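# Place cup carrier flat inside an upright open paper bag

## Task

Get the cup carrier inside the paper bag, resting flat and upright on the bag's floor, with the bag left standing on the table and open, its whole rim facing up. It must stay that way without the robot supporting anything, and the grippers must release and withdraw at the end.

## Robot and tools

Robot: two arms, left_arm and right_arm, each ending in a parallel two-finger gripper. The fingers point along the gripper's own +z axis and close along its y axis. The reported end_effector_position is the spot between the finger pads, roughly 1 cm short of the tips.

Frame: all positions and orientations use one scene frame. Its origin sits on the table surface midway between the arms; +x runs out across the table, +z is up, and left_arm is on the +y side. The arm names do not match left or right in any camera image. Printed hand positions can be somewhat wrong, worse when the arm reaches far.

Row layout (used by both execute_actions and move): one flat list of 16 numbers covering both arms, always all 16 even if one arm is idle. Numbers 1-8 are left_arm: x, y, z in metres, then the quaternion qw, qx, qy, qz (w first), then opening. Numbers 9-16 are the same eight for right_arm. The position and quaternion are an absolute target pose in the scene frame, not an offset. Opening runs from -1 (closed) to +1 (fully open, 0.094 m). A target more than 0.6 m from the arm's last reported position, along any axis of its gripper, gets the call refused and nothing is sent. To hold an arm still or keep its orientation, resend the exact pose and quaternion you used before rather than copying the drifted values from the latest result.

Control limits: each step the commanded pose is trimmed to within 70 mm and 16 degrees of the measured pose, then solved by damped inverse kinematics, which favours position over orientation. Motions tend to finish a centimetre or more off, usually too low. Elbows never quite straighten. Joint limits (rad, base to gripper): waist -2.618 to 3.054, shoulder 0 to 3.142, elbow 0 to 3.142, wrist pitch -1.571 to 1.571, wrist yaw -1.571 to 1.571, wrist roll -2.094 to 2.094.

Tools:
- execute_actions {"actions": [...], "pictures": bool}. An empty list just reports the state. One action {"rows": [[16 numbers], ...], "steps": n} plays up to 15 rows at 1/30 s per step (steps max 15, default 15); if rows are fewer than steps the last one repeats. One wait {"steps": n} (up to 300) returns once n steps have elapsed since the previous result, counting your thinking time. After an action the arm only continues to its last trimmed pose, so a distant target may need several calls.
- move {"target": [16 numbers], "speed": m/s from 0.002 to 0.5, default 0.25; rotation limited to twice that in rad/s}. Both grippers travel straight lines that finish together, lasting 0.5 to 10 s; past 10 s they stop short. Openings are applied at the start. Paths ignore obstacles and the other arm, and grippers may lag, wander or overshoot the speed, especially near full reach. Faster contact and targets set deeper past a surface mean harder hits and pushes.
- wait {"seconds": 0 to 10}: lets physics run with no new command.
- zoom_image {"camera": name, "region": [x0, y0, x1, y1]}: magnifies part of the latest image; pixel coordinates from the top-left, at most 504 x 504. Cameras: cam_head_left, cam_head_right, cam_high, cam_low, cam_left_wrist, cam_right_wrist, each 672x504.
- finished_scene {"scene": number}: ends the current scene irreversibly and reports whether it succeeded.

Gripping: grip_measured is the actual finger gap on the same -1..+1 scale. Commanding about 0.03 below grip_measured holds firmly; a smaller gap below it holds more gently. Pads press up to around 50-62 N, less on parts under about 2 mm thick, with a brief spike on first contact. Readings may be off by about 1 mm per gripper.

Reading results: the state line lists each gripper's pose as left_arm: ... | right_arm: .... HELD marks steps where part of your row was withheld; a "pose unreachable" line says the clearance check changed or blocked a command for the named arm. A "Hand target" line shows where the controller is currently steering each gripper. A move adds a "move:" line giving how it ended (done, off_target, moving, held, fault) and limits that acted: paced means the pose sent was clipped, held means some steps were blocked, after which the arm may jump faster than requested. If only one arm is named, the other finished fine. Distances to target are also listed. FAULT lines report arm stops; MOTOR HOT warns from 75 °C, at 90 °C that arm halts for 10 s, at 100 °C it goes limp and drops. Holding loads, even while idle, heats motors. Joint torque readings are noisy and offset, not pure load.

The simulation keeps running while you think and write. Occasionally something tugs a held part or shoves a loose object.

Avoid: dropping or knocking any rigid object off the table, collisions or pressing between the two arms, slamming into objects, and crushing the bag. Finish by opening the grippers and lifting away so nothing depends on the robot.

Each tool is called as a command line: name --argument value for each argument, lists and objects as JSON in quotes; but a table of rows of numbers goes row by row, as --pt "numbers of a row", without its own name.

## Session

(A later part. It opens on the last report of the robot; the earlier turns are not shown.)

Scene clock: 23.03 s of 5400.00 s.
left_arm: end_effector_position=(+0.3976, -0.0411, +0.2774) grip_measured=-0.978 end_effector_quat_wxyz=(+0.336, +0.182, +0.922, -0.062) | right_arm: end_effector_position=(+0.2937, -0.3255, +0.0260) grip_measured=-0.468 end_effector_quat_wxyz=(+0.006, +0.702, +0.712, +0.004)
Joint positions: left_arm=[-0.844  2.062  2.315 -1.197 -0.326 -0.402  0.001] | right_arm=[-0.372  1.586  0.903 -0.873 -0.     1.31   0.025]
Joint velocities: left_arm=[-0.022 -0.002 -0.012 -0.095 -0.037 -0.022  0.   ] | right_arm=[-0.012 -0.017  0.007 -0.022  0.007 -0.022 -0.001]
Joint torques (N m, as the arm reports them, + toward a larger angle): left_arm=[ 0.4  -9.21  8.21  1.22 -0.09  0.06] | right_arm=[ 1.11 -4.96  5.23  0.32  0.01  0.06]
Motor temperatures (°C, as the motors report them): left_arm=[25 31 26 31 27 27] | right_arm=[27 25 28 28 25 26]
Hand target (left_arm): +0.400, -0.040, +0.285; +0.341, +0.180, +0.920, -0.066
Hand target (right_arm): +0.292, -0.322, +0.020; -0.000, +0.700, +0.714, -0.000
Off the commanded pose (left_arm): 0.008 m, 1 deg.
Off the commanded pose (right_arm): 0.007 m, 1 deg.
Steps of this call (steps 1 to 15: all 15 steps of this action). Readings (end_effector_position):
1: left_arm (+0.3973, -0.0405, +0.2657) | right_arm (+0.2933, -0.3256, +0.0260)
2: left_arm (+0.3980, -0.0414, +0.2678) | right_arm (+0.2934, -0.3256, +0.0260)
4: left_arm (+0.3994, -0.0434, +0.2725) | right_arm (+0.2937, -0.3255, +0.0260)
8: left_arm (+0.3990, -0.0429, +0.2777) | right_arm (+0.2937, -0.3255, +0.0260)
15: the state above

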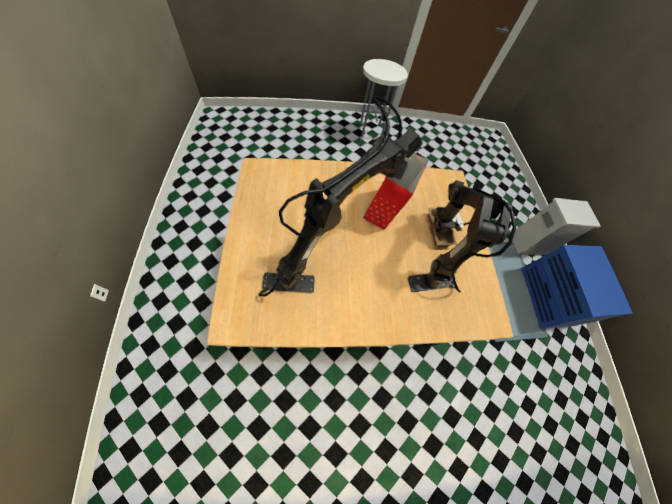

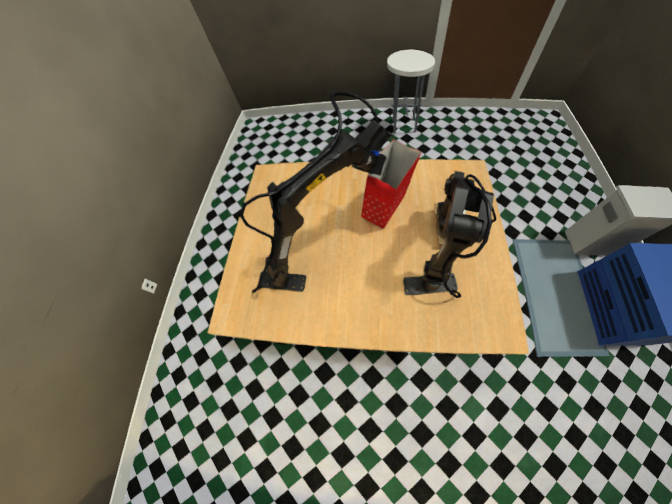

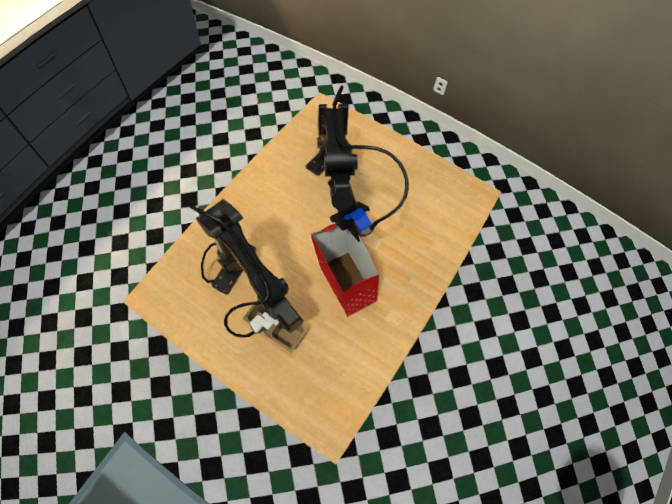

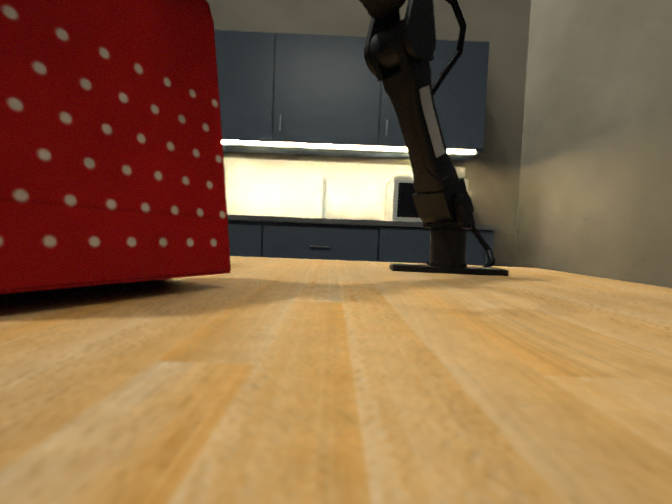

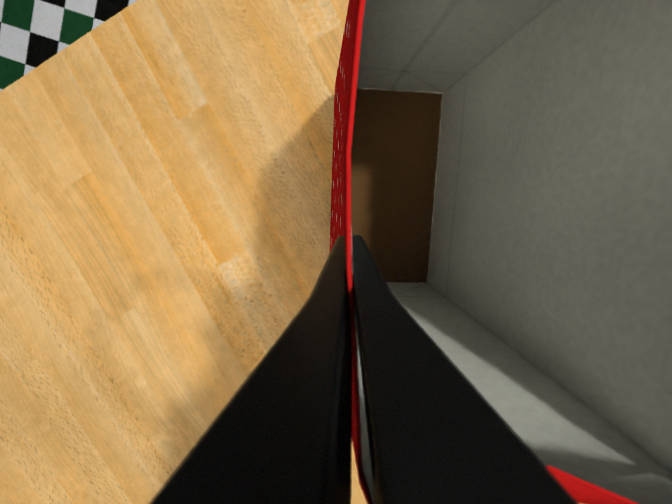

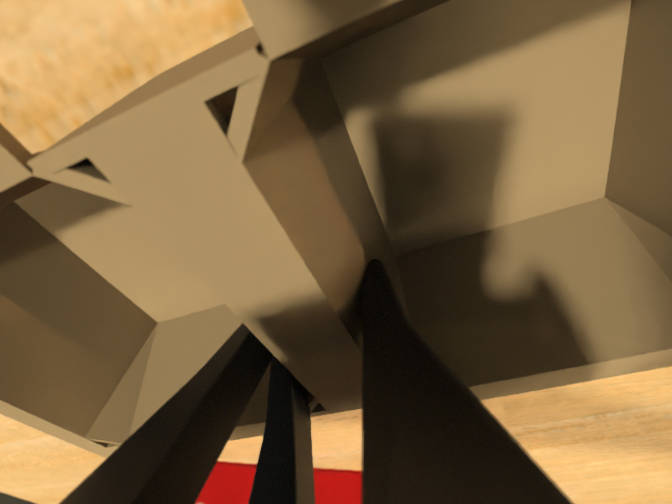

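move --target '[0.23,0.027,0.28,0.323,0.306,0.889,-0.111,-1,0.28,-0.42,0.16,0,0.259,0.966,0,-0.51]' --speed 0.15

move --target '[0.25,0.05,0.268,0.323,0.306,0.889,-0.111,-1,0.32,-0.42,0.38,0.33,0.243,0.908,-0.089,-0.51]' --speed 0.2

Scene clock: 32.00 s of 5400.00 s.
left_arm: end_effector_position=(+0.2336, +0.0208, +0.2749) grip_measured=-0.978 end_effector_quat_wxyz=(+0.320, +0.306, +0.890, -0.108) | right_arm: end_effector_position=(+0.2768, -0.4125, +0.1496) grip_measured=-0.468 end_effector_quat_wxyz=(-0.026, +0.257, +0.966, +0.010)
Joint positions: left_arm=[-1.082  1.405  1.531 -1.066 -0.298 -0.378  0.001] | right_arm=[-0.702  1.633  1.455 -1.448 -0.003 -0.058  0.025]
Joint velocities: left_arm=[-0.012  0.002  0.002 -0.022 -0.007 -0.037  0.001] | right_arm=[ 0.002 -0.007 -0.012 -0.066 -0.022 -0.081  0.   ]
Joint torques (N m, as the arm reports them, + toward a larger angle): left_arm=[-0.76 -5.97  5.38  1.28 -0.15 -0.06] | right_arm=[-0.99 -8.31  9.38  0.22 -0.03 -0.05]
Motor temperatures (°C, as the motors report them): left_arm=[25 31 26 31 27 27] | right_arm=[27 25 28 27 25 26]
Hand target (left_arm): +0.229, +0.024, +0.279; +0.323, +0.305, +0.889, -0.113
Hand target (right_arm): +0.284, -0.420, +0.160; +0.003, +0.259, +0.966, +0.002
Off the commanded pose (left_arm): 0.009 m, 1 deg.
Off the commanded pose (right_arm): 0.013 m, 3 deg.
After step 90, 1.63 s passed at rest.
move: off_target (right_arm)

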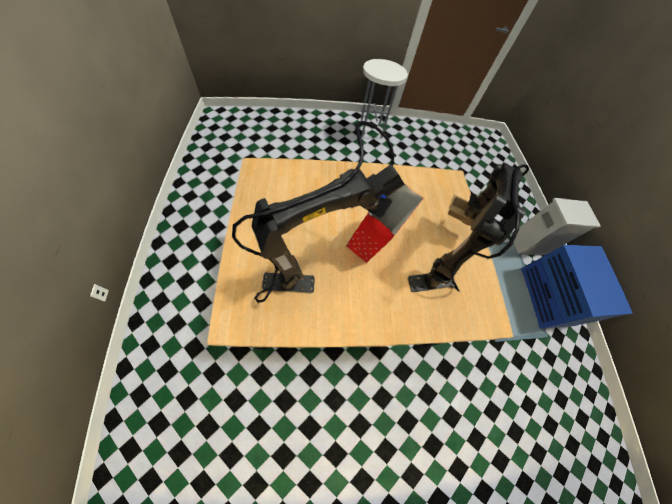

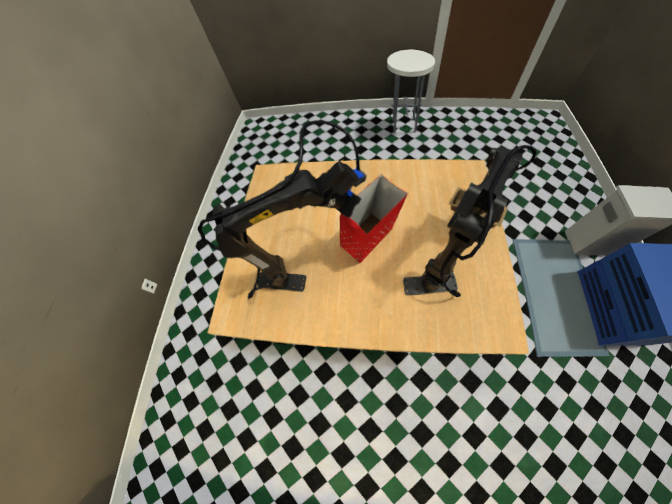

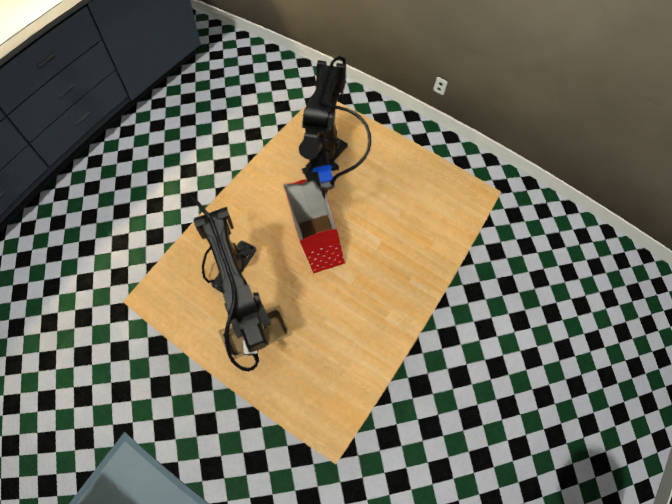

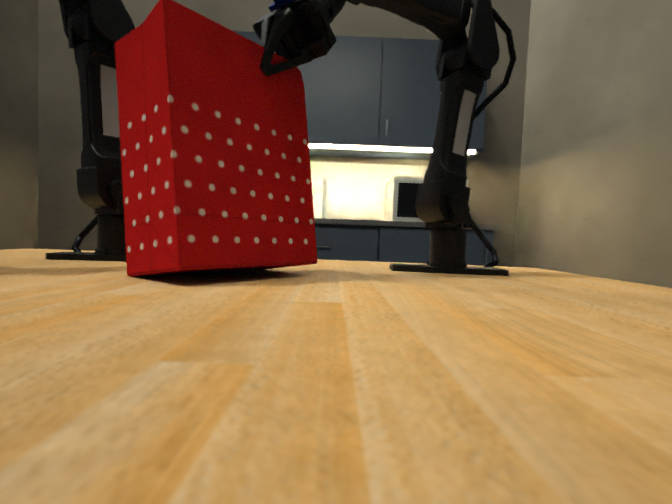

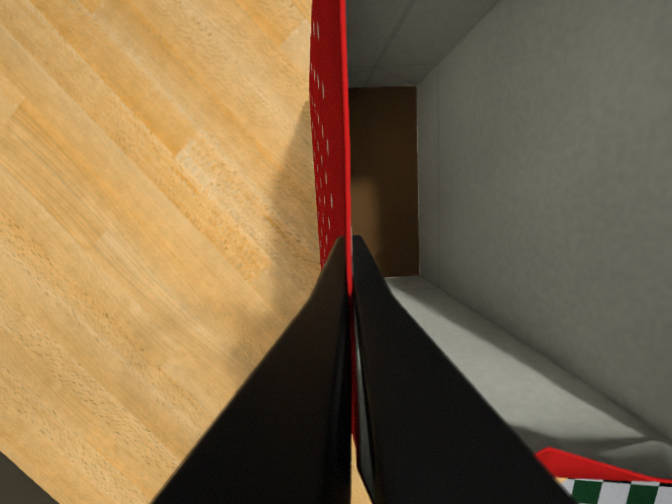

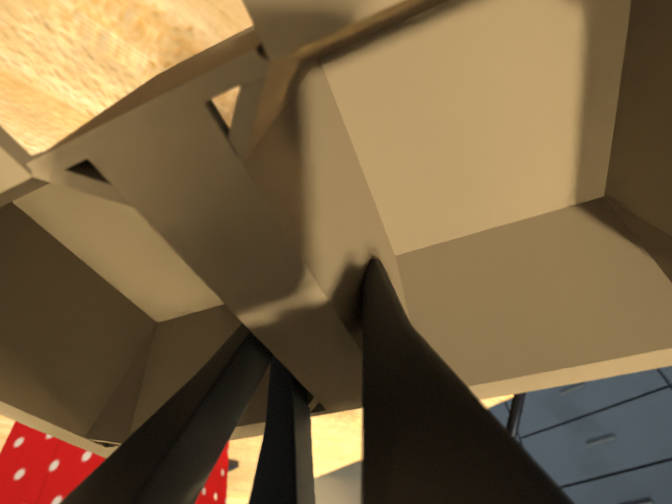

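Scene clock: 34.23 s of 5400.00 s.
left_arm: end_effector_position=(+0.2493, +0.0481, +0.2618) grip_measured=-0.978 end_effector_quat_wxyz=(+0.314, +0.309, +0.892, -0.100) | right_arm: end_effector_position=(+0.3223, -0.4258, +0.3636) grip_measured=-0.468 end_effector_quat_wxyz=(+0.304, +0.243, +0.918, -0.081)
Joint positions: left_arm=[-0.977  1.34   1.433 -1.031 -0.239 -0.287  0.001] | right_arm=[-0.665  1.48   2.041 -1.491 -0.012 -0.018  0.025]
Joint velocities: left_arm=[ 0.002 -0.007  0.017  0.051 -0.051  0.022 -0.   ] | right_arm=[ 0.012  0.002 -0.017  0.007  0.022  0.007 -0.001]
Joint torques (N m, as the arm reports them, + toward a larger angle): left_arm=[ 0.52 -5.61  5.36  1.53  0.01  0.05] | right_arm=[ 1.14 -5.85  8.42  1.53  0.01  0.06]
Motor temperatures (°C, as the motors report them): left_arm=[25 31 26 32 27 27] | right_arm=[27 25 28 28 25 26]
Hand target (left_arm): +0.250, +0.050, +0.268; +0.323, +0.306, +0.889, -0.110
Hand target (right_arm): +0.323, -0.422, +0.379; +0.330, +0.237, +0.910, -0.086
Off the commanded pose (left_arm): 0.007 m, 2 deg.
Off the commanded pose (right_arm): 0.018 m, 3 deg.
move: off_target (right_arm)

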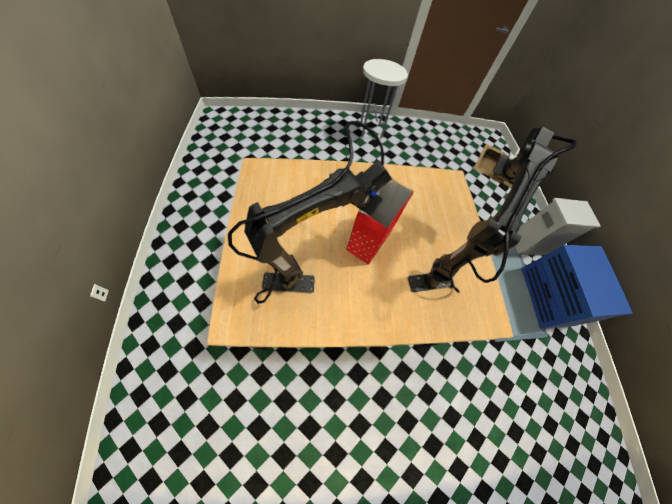

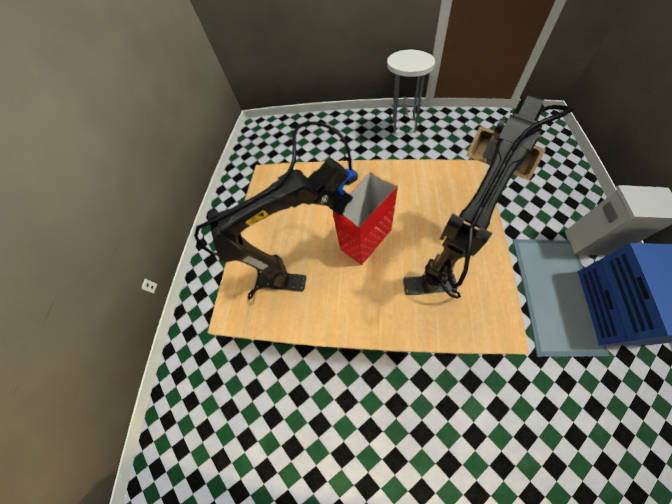

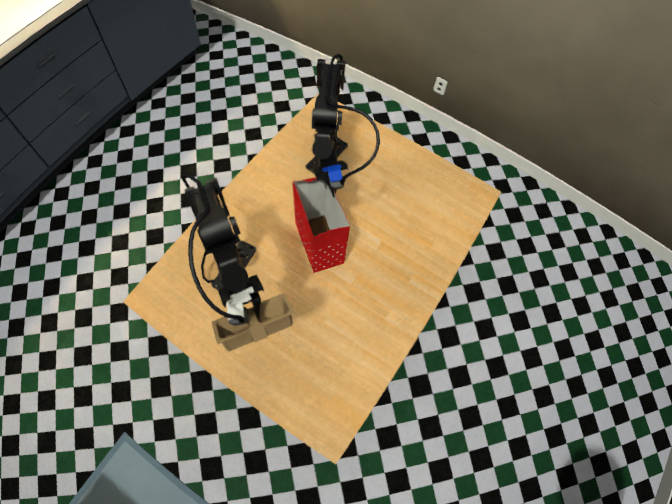

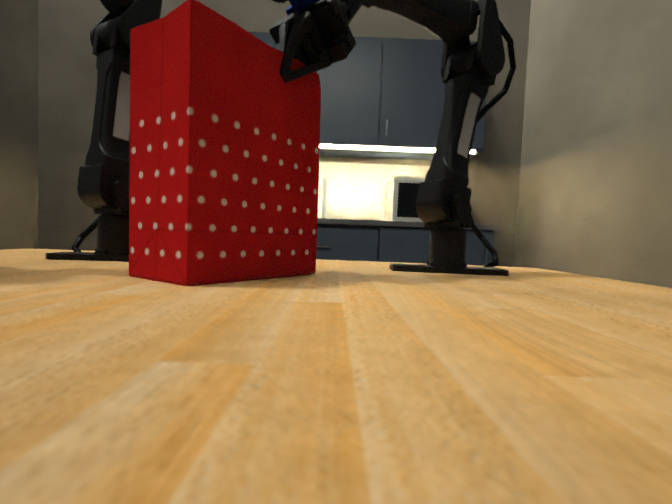

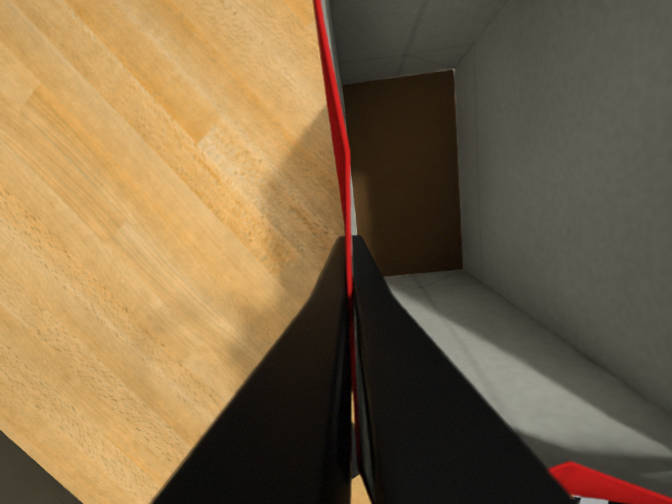

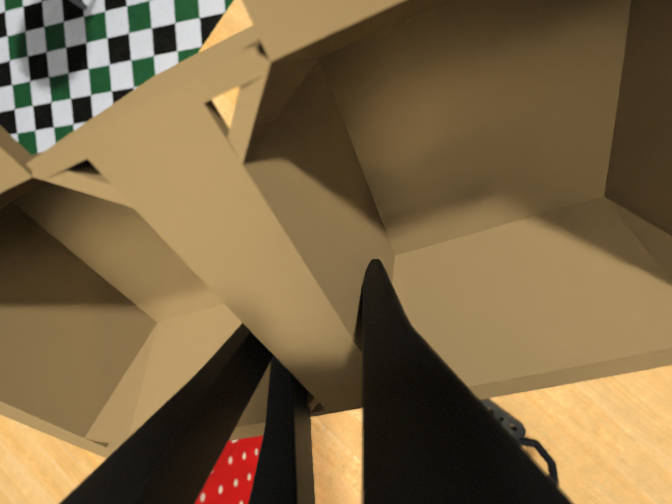

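execute_actions --actions '[]'

move --target '[0.25,0.05,0.268,0.323,0.306,0.889,-0.111,0,0.32,-0.42,0.38,0.33,0.243,0.908,-0.089,-0.51]'

move --target '[0.25,0.06,0.37,0.323,0.306,0.889,-0.111,0,0.32,-0.42,0.38,0.33,0.243,0.908,-0.089,-0.51]'

Scene clock: 47.90 s of 5400.00 s.
left_arm: end_effector_position=(+0.2492, +0.0480, +0.2618) grip_measured=-0.978 end_effector_quat_wxyz=(+0.314, +0.309, +0.892, -0.100) | right_arm: end_effector_position=(+0.3223, -0.4258, +0.3636) grip_measured=-0.468 end_effector_quat_wxyz=(+0.305, +0.243, +0.917, -0.081)
Joint positions: left_arm=[-0.977  1.34   1.433 -1.03  -0.238 -0.286  0.001] | right_arm=[-0.665  1.48   2.041 -1.491 -0.012 -0.017  0.025]
Joint velocities: left_arm=[-0.012  0.002  0.007  0.007 -0.007 -0.007 -0.   ] | right_arm=[-0.002 -0.007 -0.002  0.022 -0.007 -0.051  0.   ]
Joint torques (N m, as the arm reports them, + toward a larger angle): left_arm=[ 0.65 -5.63  5.27  1.52 -0.01  0.05] | right_arm=[ 1.12 -5.86  8.4   1.52  0.01  0.04]
Motor temperatures (°C, as the motors report them): left_arm=[25 30 26 32 27 27] | right_arm=[27 25 29 29 25 26]
Hand target (left_arm): +0.250, +0.050, +0.268; +0.323, +0.306, +0.889, -0.110
Hand target (right_arm): +0.323, -0.422, +0.379; +0.330, +0.237, +0.910, -0.086
Off the commanded pose (left_arm): 0.007 m, 2 deg.
Off the commanded pose (right_arm): 0.018 m, 3 deg.
Steps of this call (steps 1 to 90: nothing new was sent; then 10.67 s passed at rest). Readings (end_effector_position):
1: left_arm (+0.2494, +0.0481, +0.2618) | right_arm (+0.3223, -0.4258, +0.3636)
2: left_arm (+0.2493, +0.0480, +0.2618) | right_arm (+0.3223, -0.4258, +0.3636)
4: left_arm (+0.2493, +0.0480, +0.2618) | right_arm (+0.3223, -0.4258, +0.3636)
8: left_arm (+0.2493, +0.0480, +0.2618) | right_arm (+0.3223, -0.4258, +0.3636)
90: the state above

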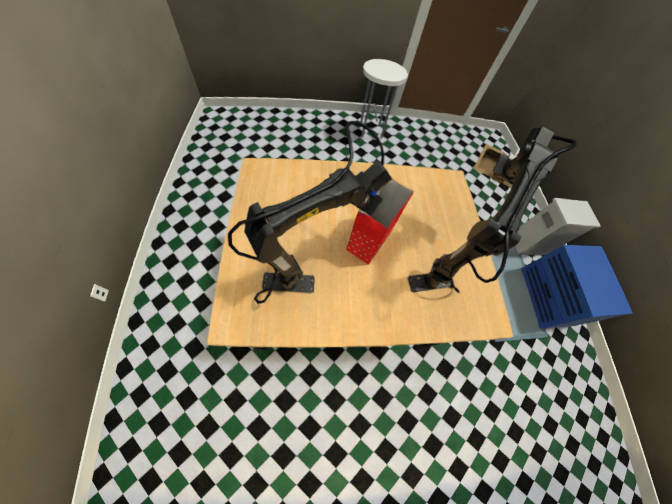

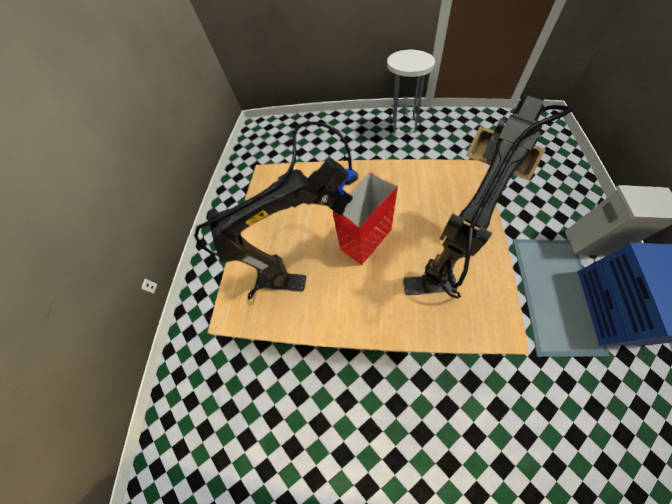

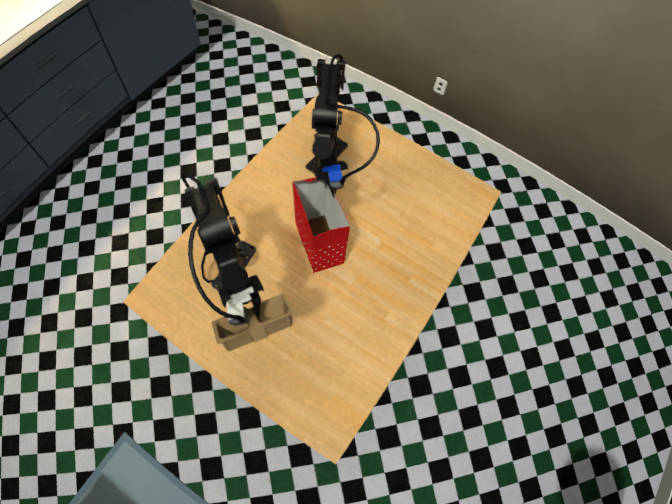

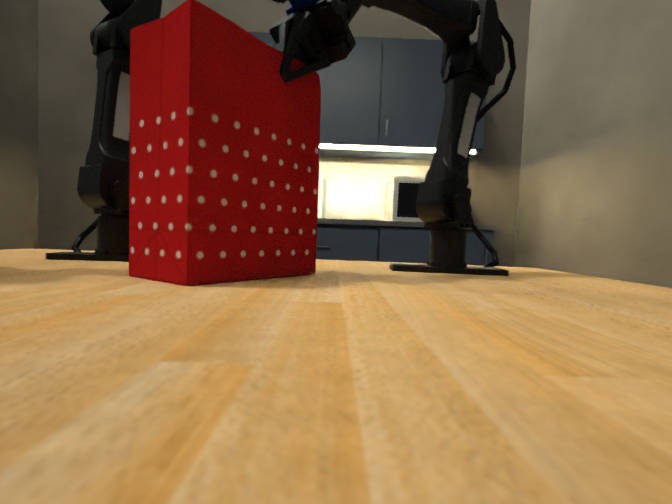

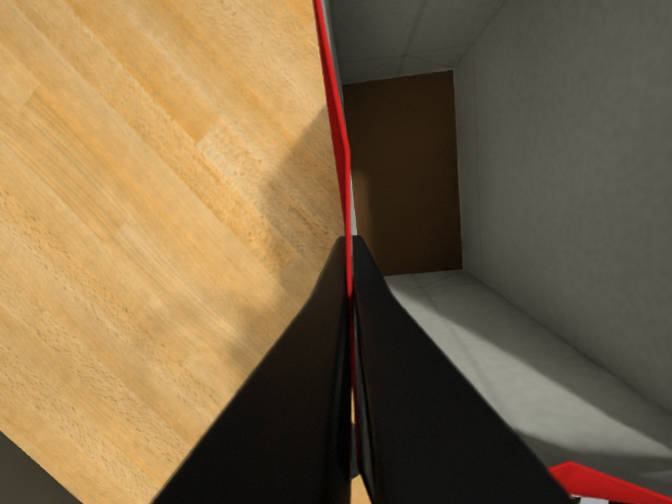

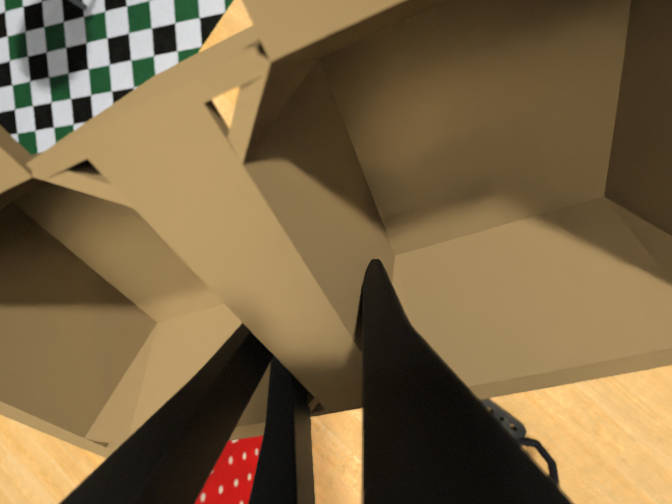

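Scene clock: 48.60 s of 5400.00 s.
left_arm: end_effector_position=(+0.2490, +0.0477, +0.2617) grip_measured=-0.002 end_effector_quat_wxyz=(+0.313, +0.310, +0.892, -0.101) | right_arm: end_effector_position=(+0.3233, -0.4239, +0.3636) grip_measured=-0.468 end_effector_quat_wxyz=(+0.305, +0.246, +0.917, -0.079)
Joint positions: left_arm=[-0.977  1.34   1.433 -1.03  -0.236 -0.285  0.047] | right_arm=[-0.656  1.48   2.041 -1.491 -0.008 -0.003  0.025]
Joint velocities: left_arm=[-0.002 -0.002  0.007  0.007 -0.051 -0.037 -0.001] | right_arm=[ 0.002 -0.007 -0.012 -0.037  0.095 -0.022 -0.   ]
Joint torques (N m, as the arm reports them, + toward a larger angle): left_arm=[ 0.68 -5.49  5.44  1.52 -0.05  0.05] | right_arm=[ 1.1  -6.84  7.92  1.46  0.15  0.02]
Motor temperatures (°C, as the motors report them): left_arm=[25 30 26 32 27 27] | right_arm=[27 25 28 29 25 26]
Hand target (left_arm): +0.250, +0.050, +0.268; +0.323, +0.306, +0.889, -0.110
Hand target (right_arm): +0.320, -0.420, +0.380; +0.330, +0.243, +0.908, -0.089
Off the commanded pose (left_arm): 0.007 m, 2 deg.
Off the commanded pose (right_arm): 0.017 m, 3 deg.
move: off_target (right_arm)

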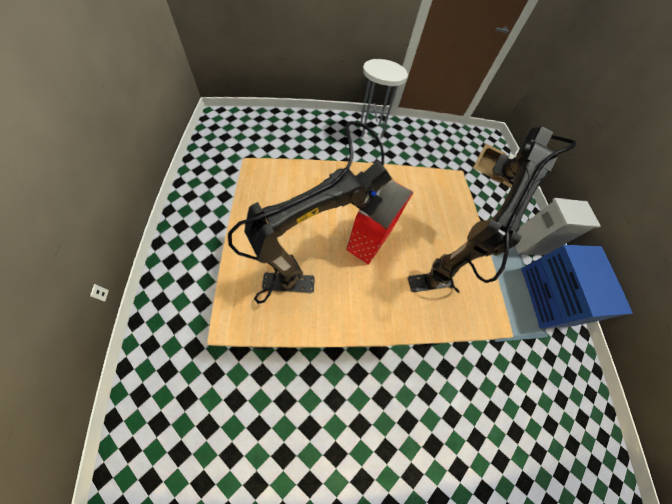

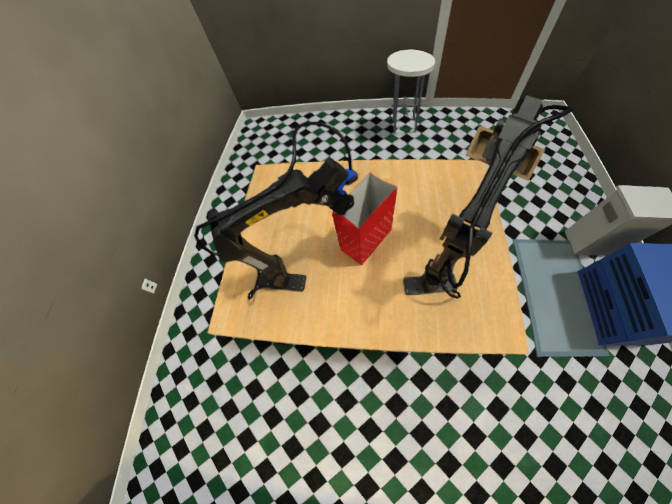

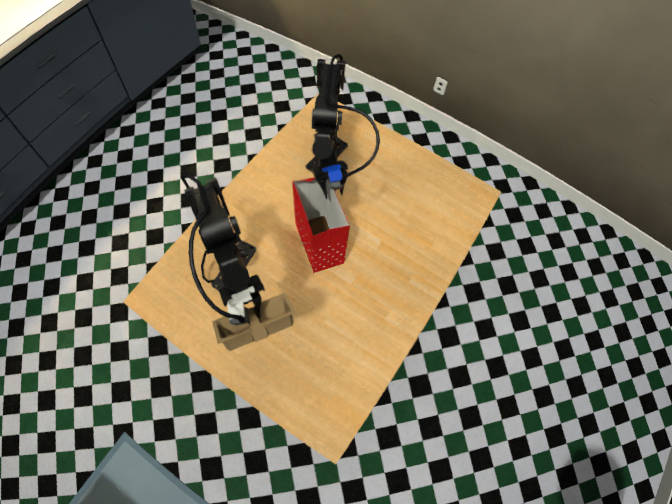

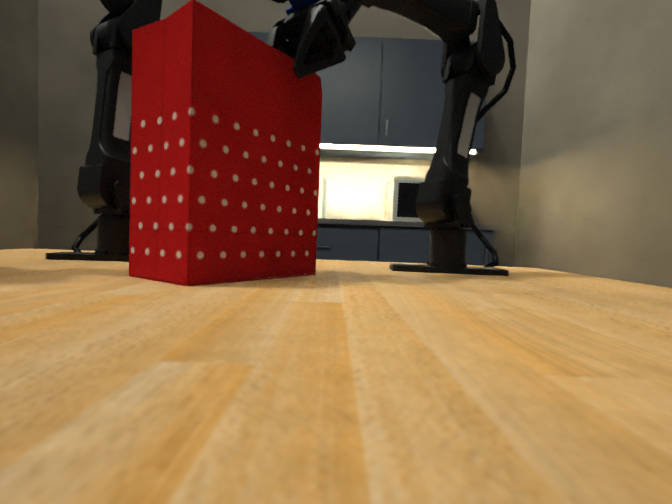

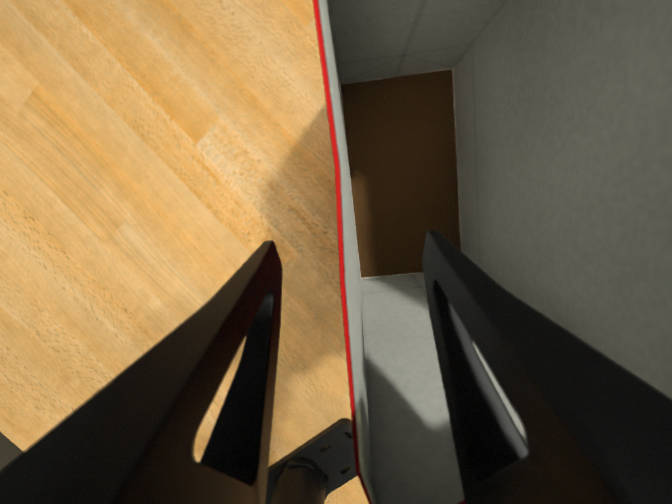

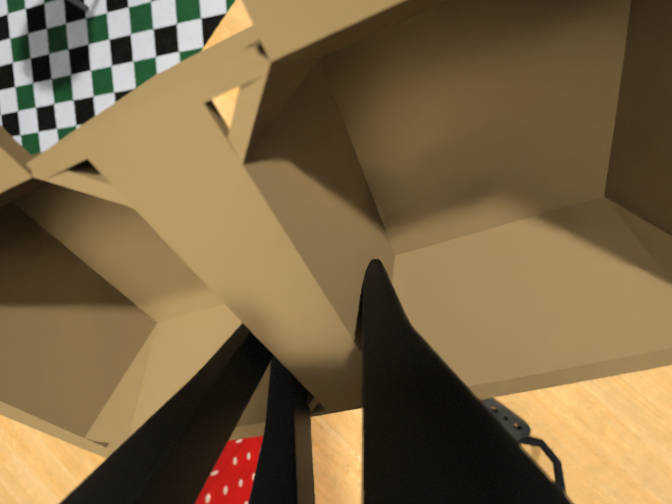

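Scene clock: 49.83 s of 5400.00 s.
left_arm: end_effector_position=(+0.2489, +0.0585, +0.3624) grip_measured=-0.002 end_effector_quat_wxyz=(+0.318, +0.308, +0.891, -0.105) | right_arm: end_effector_position=(+0.3233, -0.4239, +0.3636) grip_measured=-0.468 end_effector_quat_wxyz=(+0.305, +0.246, +0.917, -0.079)
Joint positions: left_arm=[-0.953  1.51   2.034 -1.443 -0.222 -0.267  0.047] | right_arm=[-0.656  1.48   2.041 -1.491 -0.008 -0.002  0.025]
Joint velocities: left_arm=[-0.002 -0.002 -0.007 -0.037  0.037  0.022 -0.001] | right_arm=[-0.012  0.007  0.017 -0.007 -0.022 -0.066 -0.   ]
Joint torques (N m, as the arm reports them, + toward a larger angle): left_arm=[ 0.65 -4.1   6.99  1.25  0.02  0.05] | right_arm=[ 1.1  -6.84  7.91  1.46  0.14  0.04]
Motor temperatures (°C, as the motors report them): left_arm=[25 30 26 32 27 27] | right_arm=[27 25 28 29 25 26]
Hand target (left_arm): +0.249, +0.061, +0.370; +0.323, +0.306, +0.889, -0.111
Hand target (right_arm): +0.320, -0.420, +0.380; +0.330, +0.242, +0.908, -0.089
Off the commanded pose (left_arm): 0.008 m, 1 deg.
Off the commanded pose (right_arm): 0.017 m, 3 deg.
move: off_target (right_arm)

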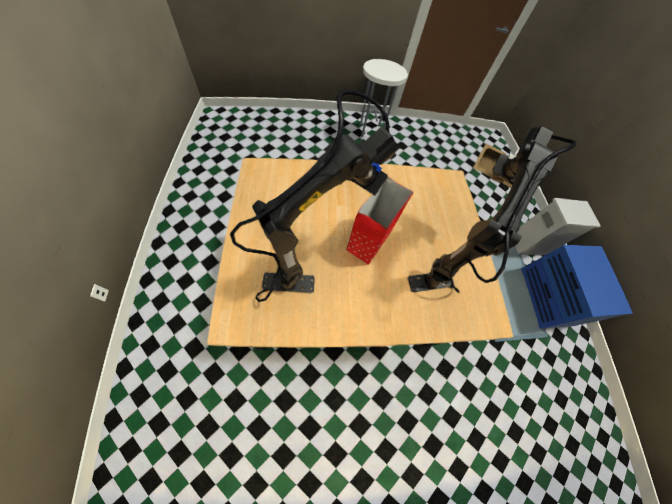

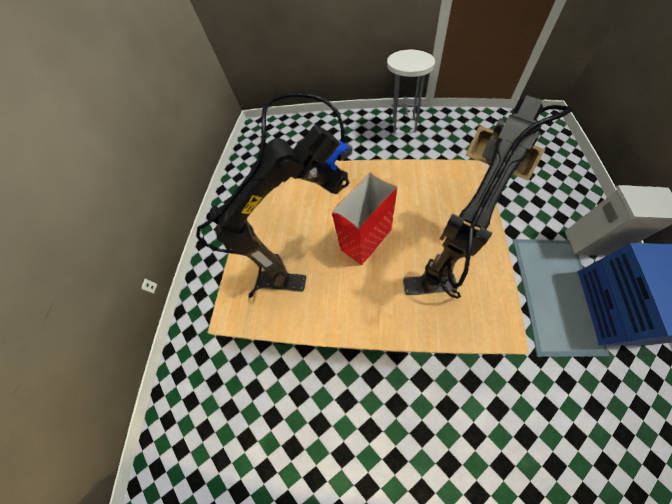

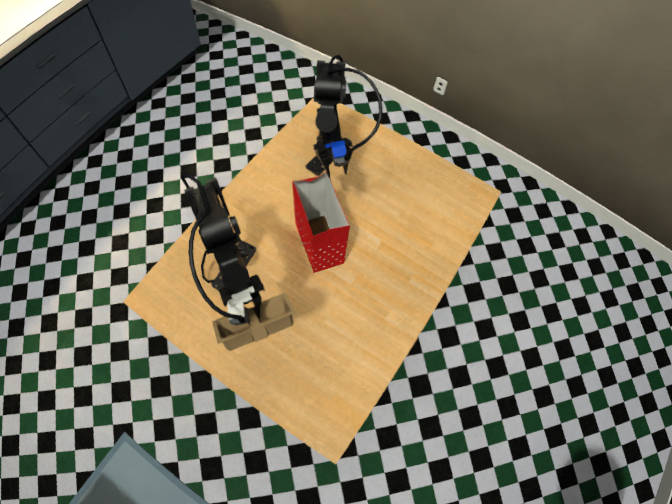

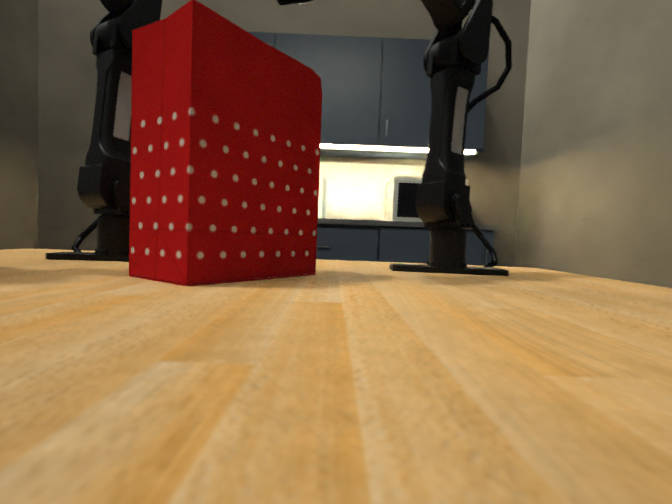

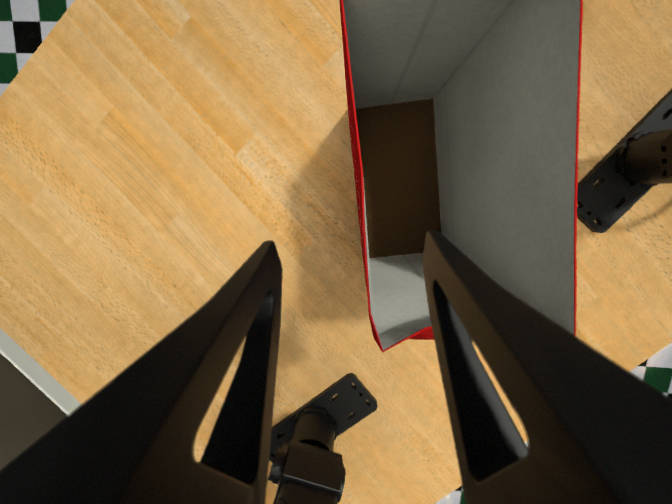

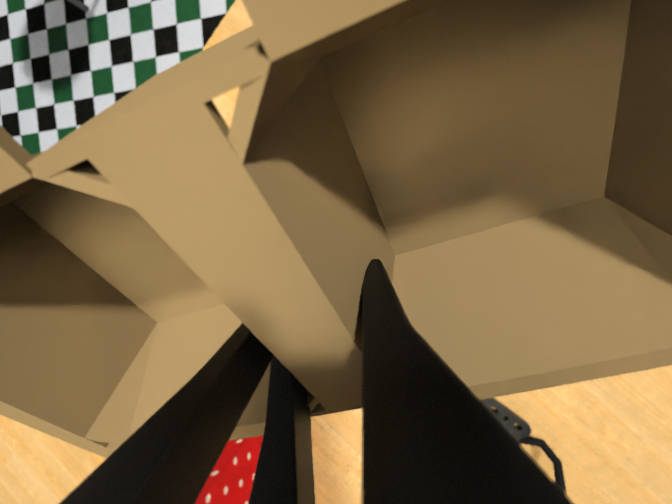

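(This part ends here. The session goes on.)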